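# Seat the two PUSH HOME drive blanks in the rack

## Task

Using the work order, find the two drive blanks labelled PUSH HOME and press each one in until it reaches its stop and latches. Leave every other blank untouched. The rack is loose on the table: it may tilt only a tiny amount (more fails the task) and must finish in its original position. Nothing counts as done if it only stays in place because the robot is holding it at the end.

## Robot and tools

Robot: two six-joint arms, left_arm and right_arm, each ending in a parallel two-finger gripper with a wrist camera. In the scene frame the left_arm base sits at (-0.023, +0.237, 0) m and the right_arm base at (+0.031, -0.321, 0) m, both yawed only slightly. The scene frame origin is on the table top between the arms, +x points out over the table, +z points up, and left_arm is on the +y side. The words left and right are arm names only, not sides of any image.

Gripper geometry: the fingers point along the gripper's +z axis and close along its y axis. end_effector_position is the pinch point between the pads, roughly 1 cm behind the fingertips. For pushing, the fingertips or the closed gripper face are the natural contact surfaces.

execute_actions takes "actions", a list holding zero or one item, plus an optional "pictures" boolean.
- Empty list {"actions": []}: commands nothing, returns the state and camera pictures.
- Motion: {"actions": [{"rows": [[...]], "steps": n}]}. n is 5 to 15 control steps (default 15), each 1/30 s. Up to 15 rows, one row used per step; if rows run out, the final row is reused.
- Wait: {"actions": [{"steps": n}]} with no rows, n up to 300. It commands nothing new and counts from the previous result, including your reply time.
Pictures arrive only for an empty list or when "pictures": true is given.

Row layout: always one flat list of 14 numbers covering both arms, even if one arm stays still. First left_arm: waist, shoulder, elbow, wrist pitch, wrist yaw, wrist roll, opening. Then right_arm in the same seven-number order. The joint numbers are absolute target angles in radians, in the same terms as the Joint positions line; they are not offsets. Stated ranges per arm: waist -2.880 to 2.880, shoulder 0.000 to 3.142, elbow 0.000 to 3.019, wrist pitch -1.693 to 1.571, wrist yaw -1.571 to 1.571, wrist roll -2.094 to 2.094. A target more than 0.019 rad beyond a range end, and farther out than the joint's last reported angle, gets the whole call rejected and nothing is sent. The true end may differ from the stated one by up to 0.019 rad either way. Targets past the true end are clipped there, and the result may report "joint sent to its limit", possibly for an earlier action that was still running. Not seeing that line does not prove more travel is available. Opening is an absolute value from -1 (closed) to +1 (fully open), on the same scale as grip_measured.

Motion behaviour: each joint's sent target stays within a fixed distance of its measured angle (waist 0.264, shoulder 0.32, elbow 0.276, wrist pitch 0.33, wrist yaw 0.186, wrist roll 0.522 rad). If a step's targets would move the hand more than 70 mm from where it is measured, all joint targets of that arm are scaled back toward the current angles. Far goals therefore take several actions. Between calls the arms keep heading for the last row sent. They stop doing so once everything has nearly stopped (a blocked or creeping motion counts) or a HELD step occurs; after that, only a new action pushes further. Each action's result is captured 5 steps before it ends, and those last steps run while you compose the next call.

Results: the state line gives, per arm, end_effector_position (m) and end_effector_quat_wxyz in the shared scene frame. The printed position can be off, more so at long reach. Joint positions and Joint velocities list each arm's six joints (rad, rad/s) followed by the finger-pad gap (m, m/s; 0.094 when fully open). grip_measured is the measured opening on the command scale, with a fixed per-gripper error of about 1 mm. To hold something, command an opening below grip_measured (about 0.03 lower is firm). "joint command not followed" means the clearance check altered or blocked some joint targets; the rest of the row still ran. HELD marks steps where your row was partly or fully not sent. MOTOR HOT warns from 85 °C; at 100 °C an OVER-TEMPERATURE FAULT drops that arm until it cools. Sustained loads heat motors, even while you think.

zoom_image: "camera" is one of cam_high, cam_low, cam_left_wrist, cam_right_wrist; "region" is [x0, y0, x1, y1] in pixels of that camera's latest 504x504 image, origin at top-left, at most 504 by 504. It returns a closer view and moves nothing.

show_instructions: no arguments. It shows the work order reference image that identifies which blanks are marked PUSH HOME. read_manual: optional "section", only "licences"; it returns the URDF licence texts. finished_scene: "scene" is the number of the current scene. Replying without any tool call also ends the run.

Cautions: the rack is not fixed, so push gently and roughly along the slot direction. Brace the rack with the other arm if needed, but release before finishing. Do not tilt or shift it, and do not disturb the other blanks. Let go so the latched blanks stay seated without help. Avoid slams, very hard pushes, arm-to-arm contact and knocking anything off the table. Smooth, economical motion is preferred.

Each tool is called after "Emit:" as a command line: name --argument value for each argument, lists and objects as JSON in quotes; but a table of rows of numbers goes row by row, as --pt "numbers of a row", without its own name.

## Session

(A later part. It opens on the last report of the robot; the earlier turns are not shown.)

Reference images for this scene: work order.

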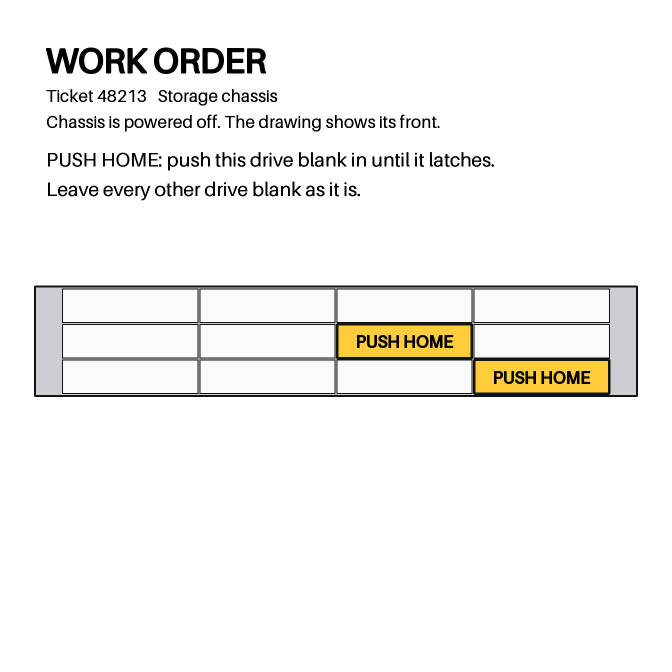

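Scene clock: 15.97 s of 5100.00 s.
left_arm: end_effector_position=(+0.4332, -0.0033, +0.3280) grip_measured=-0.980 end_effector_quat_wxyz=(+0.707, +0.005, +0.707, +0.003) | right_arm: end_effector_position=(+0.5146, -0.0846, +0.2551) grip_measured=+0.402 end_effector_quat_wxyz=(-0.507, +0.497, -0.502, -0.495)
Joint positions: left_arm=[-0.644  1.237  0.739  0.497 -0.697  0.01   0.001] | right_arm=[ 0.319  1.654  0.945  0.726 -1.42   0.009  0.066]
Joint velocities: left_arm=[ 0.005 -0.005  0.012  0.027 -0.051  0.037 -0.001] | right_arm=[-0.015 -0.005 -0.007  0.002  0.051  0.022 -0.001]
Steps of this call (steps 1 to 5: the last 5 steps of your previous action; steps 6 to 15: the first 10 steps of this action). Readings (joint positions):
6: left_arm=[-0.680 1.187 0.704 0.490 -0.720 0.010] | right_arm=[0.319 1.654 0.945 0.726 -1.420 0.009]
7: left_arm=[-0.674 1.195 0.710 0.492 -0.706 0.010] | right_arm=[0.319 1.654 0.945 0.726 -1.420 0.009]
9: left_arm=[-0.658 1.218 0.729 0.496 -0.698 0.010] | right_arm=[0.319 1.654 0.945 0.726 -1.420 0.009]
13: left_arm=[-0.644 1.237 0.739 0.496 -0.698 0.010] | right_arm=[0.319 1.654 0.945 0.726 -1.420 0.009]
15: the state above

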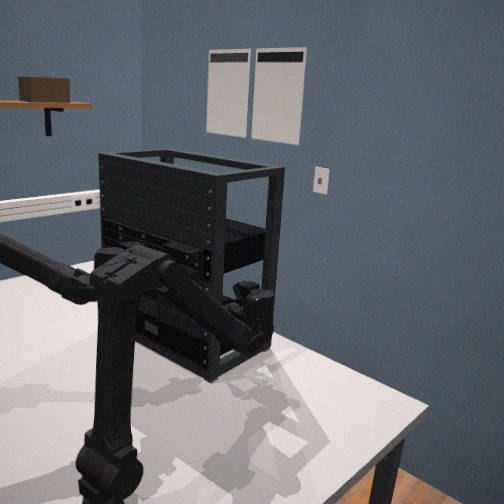

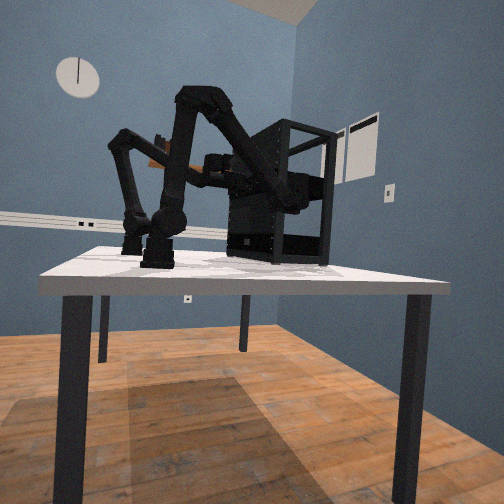

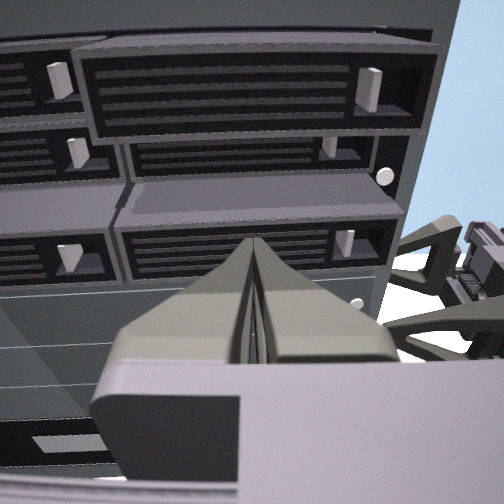

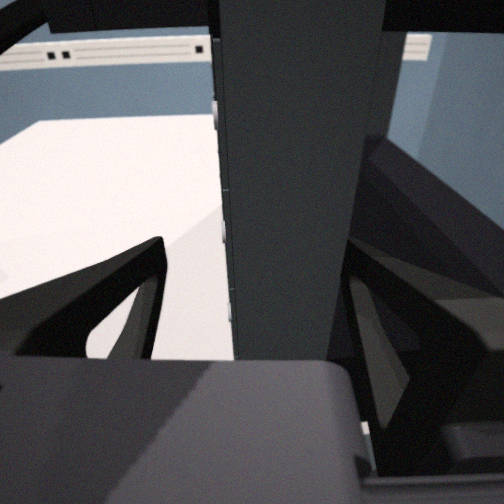

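Slightly high; bias lower.

Emit:
execute_actions --actions '[{"rows":[[-0.63,1.275,0.79,0.52,-0.685,0,-1,0.32,1.65,0.96,0.72,-1.45,0,0.4]],"steps":12}]'

Emit:
execute_actions --actions '[{"rows":[[-0.595,1.305,0.825,0.53,-0.665,0,-1,0.32,1.65,0.96,0.72,-1.45,0,0.4]],"steps":12}]'

Emit:
execute_actions --actions '[{"rows":[[-0.57,1.335,0.85,0.535,-0.645,0,-1,0.32,1.65,0.96,0.72,-1.45,0,0.4]],"steps":12}]'

Emit:
execute_actions --actions '[{"rows":[[-0.545,1.365,0.875,0.54,-0.63,0,-1,0.32,1.65,0.94,0.72,-1.48,0,0.4]],"steps":12}]'

Emit:
execute_actions --actions '[{"rows":[[-0.52,1.39,0.9,0.54,-0.63,0,-1,0.32,1.65,0.94,0.72,-1.48,0,0.4]]}]' --pictures true

Scene clock: 16.47 s of 5100.00 s.
left_arm: end_effector_position=(+0.4382, -0.0061, +0.3173) grip_measured=-0.980 end_effector_quat_wxyz=(+0.702, +0.011, +0.712, +0.005) | right_arm: end_effector_position=(+0.5146, -0.0846, +0.2551) grip_measured=+0.402 end_effector_quat_wxyz=(-0.507, +0.497, -0.502, -0.495)
Joint positions: left_arm=[-0.639  1.262  0.74   0.502 -0.687  0.01   0.001] | right_arm=[ 0.319  1.654  0.945  0.726 -1.42   0.009  0.066]
Joint velocities: left_arm=[ 0.015  0.054 -0.007 -0.017 -0.007  0.11   0.   ] | right_arm=[-0.005 -0.005 -0.012 -0.012 -0.022 -0.051 -0.001]
Steps of this call (steps 1 to 5: the last 5 steps of your previous action; steps 6 to 8: the robot went on to your last target; steps 9 to 15: the first 7 steps of this action). Readings (joint positions):
9: left_arm=[-0.643 1.238 0.739 0.498 -0.693 0.010] | right_arm=[0.319 1.654 0.945 0.726 -1.420 0.009]
10: left_arm=[-0.642 1.241 0.740 0.501 -0.690 0.010] | right_arm=[0.319 1.654 0.945 0.726 -1.420 0.009]
12: left_arm=[-0.641 1.250 0.740 0.502 -0.688 0.010] | right_arm=[0.319 1.654 0.945 0.726 -1.420 0.009]
15: the state above

Scene clock: 16.87 s of 5100.00 s.
left_arm: end_effector_position=(+0.4490, -0.0066, +0.3167) grip_measured=-0.980 end_effector_quat_wxyz=(+0.702, +0.012, +0.712, +0.003) | right_arm: end_effector_position=(+0.5146, -0.0846, +0.2551) grip_measured=+0.402 end_effector_quat_wxyz=(-0.507, +0.497, -0.502, -0.495)
Joint positions: left_arm=[-0.62   1.286  0.759  0.509 -0.664  0.01   0.001] | right_arm=[ 0.319  1.654  0.945  0.726 -1.42   0.009  0.066]
Joint velocities: left_arm=[-0.015 -0.015 -0.017  0.007 -0.022 -0.037 -0.   ] | right_arm=[-0.015 -0.005 -0.012 -0.002 -0.007 -0.037 -0.   ]
Steps of this call (steps 1 to 5: the last 5 steps of your previous action; steps 6 to 12: the first 7 steps of this action). Readings (joint positions):
6: left_arm=[-0.636 1.266 0.741 0.503 -0.678 0.010] | right_arm=[0.319 1.654 0.945 0.726 -1.420 0.009]
7: left_arm=[-0.632 1.270 0.746 0.504 -0.671 0.010] | right_arm=[0.319 1.654 0.945 0.726 -1.420 0.009]
9: left_arm=[-0.623 1.280 0.754 0.507 -0.665 0.010] | right_arm=[0.319 1.654 0.945 0.726 -1.420 0.009]
12: the state above

Scene clock: 17.27 s of 5100.00 s.
left_arm: end_effector_position=(+0.4633, -0.0060, +0.3170) grip_measured=-0.980 end_effector_quat_wxyz=(+0.702, +0.011, +0.712, +0.003) | right_arm: end_effector_position=(+0.5146, -0.0846, +0.2551) grip_measured=+0.402 end_effector_quat_wxyz=(-0.507, +0.497, -0.502, -0.495)
Joint positions: left_arm=[-0.597  1.317  0.786  0.514 -0.642  0.01   0.001] | right_arm=[ 0.319  1.654  0.945  0.726 -1.42   0.009  0.066]
Joint velocities: left_arm=[ 0.005  0.034  0.037  0.012 -0.037 -0.022 -0.   ] | right_arm=[-0.005  0.005  0.007  0.012  0.037 -0.022  0.001]
Steps of this call (steps 1 to 5: the last 5 steps of your previous action; steps 6 to 12: the first 7 steps of this action). Readings (joint positions):
6: left_arm=[-0.618 1.288 0.760 0.510 -0.658 0.010] | right_arm=[0.319 1.654 0.945 0.726 -1.420 0.009]
7: left_arm=[-0.613 1.292 0.764 0.511 -0.652 0.010] | right_arm=[0.319 1.654 0.945 0.726 -1.420 0.009]
9: left_arm=[-0.603 1.306 0.776 0.512 -0.644 0.010] | right_arm=[0.319 1.654 0.945 0.726 -1.420 0.009]
12: the state above

Scene clock: 17.67 s of 5100.00 s.
left_arm: end_effector_position=(+0.4751, -0.0050, +0.3172) grip_measured=-0.980 end_effector_quat_wxyz=(+0.703, +0.009, +0.711, +0.003) | right_arm: end_effector_position=(+0.5139, -0.0846, +0.2549) grip_measured=+0.402 end_effector_quat_wxyz=(-0.505, +0.498, -0.501, -0.496)
Joint positions: left_arm=[-0.578  1.342  0.807  0.521 -0.626  0.01   0.001] | right_arm=[ 0.319  1.655  0.945  0.726 -1.424  0.009  0.066]
Joint velocities: left_arm=[-0.005 -0.005  0.007 -0.012 -0.051 -0.022 -0.   ] | right_arm=[ 0.005 -0.005 -0.002 -0.017 -0.037 -0.007  0.   ]
Steps of this call (steps 1 to 5: the last 5 steps of your previous action; steps 6 to 12: the first 7 steps of this action). Readings (joint positions):
6: left_arm=[-0.595 1.319 0.787 0.515 -0.639 0.010] | right_arm=[0.319 1.654 0.945 0.726 -1.423 0.009]
7: left_arm=[-0.591 1.323 0.791 0.516 -0.633 0.010] | right_arm=[0.319 1.655 0.945 0.726 -1.424 0.009]
9: left_arm=[-0.582 1.335 0.802 0.518 -0.626 0.010] | right_arm=[0.319 1.655 0.945 0.726 -1.424 0.009]
12: the state above

Scene clock: 18.17 s of 5100.00 s.
left_arm: end_effector_position=(+0.4754, -0.0049, +0.3173) grip_measured=-0.980 end_effector_quat_wxyz=(+0.704, +0.009, +0.711, +0.004) | right_arm: end_effector_position=(+0.5139, -0.0846, +0.2549) grip_measured=+0.402 end_effector_quat_wxyz=(-0.505, +0.498, -0.501, -0.496)
Joint positions: left_arm=[-0.578  1.343  0.808  0.522 -0.627  0.01   0.001] | right_arm=[ 0.319  1.655  0.945  0.726 -1.424  0.009  0.066]
Joint velocities: left_arm=[-0.005  0.005 -0.017 -0.002  0.022 -0.022  0.   ] | right_arm=[-0.005  0.005  0.002 -0.002 -0.066 -0.11  -0.   ]
Steps of this call (steps 1 to 5: the last 5 steps of your previous action; steps 6 to 15: the first 10 steps of this action). Readings (joint positions):
6: left_arm=[-0.578 1.343 0.808 0.521 -0.626 0.010] | right_arm=[0.319 1.655 0.945 0.726 -1.424 0.009]
7: left_arm=[-0.578 1.343 0.808 0.522 -0.627 0.010] | right_arm=[0.319 1.655 0.945 0.726 -1.424 0.009]
9: left_arm=[-0.578 1.343 0.808 0.522 -0.627 0.010] | right_arm=[0.319 1.655 0.945 0.726 -1.424 0.009]
13: left_arm=[-0.578 1.343 0.808 0.522 -0.627 0.010] | right_arm=[0.319 1.655 0.945 0.726 -1.424 0.009]
15: the state above

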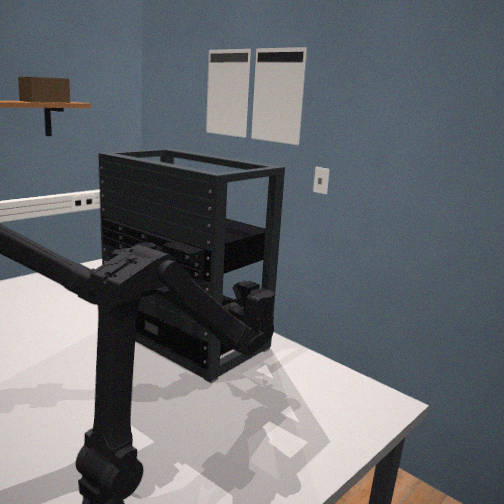

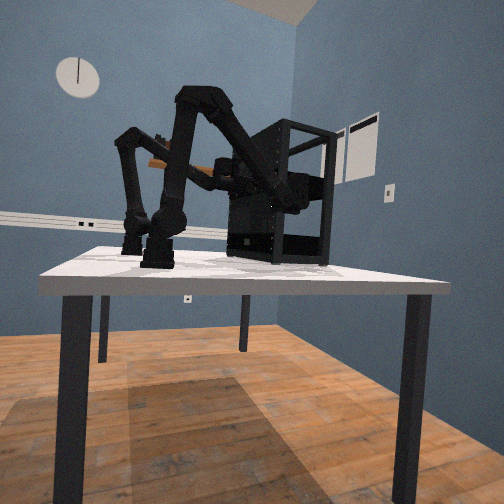

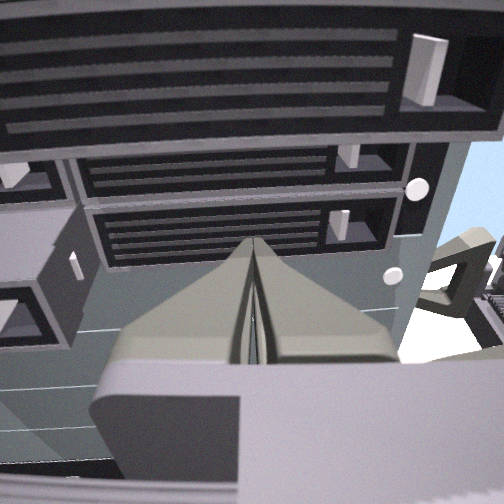

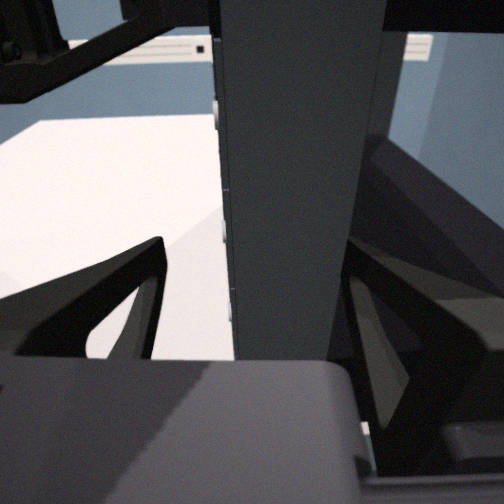

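Emit:
execute_actions --actions '[{"rows":[[-0.62,1.28,0.765,0.52,-0.665,0,-1,0.32,1.65,0.96,0.72,-1.42,0,0.8]]}]'

Emit:
finished_scene --scene 2

Scene clock: 18.67 s of 5100.00 s.
left_arm: end_effector_position=(+0.4517, -0.0066, +0.3168) grip_measured=-0.980 end_effector_quat_wxyz=(+0.704, +0.009, +0.710, +0.002) | right_arm: end_effector_position=(+0.5147, -0.0845, +0.2554) grip_measured=+0.798 end_effector_quat_wxyz=(-0.507, +0.497, -0.501, -0.495)
Joint positions: left_arm=[-0.617  1.295  0.762  0.522 -0.663  0.01   0.001] | right_arm=[ 0.319  1.654  0.946  0.726 -1.42   0.009  0.084]
Joint velocities: left_arm=[ 0.015 -0.015 -0.012  0.007 -0.022  0.007  0.001] | right_arm=[ 0.015 -0.005  0.007 -0.002  0.095 -0.007  0.001]
Steps of this call (steps 1 to 5: the last 5 steps of your previous action; steps 6 to 15: the first 10 steps of this action). Readings (joint positions):
6: left_arm=[-0.584 1.339 0.802 0.522 -0.639 0.010] | right_arm=[0.319 1.655 0.946 0.726 -1.420 0.009]
7: left_arm=[-0.590 1.332 0.793 0.522 -0.654 0.010] | right_arm=[0.319 1.654 0.946 0.726 -1.420 0.009]
9: left_arm=[-0.606 1.312 0.770 0.522 -0.661 0.010] | right_arm=[0.319 1.654 0.946 0.726 -1.420 0.009]
13: left_arm=[-0.617 1.296 0.762 0.522 -0.662 0.010] | right_arm=[0.319 1.654 0.946 0.726 -1.420 0.009]
15: the state above

The scene is finished: the task was done.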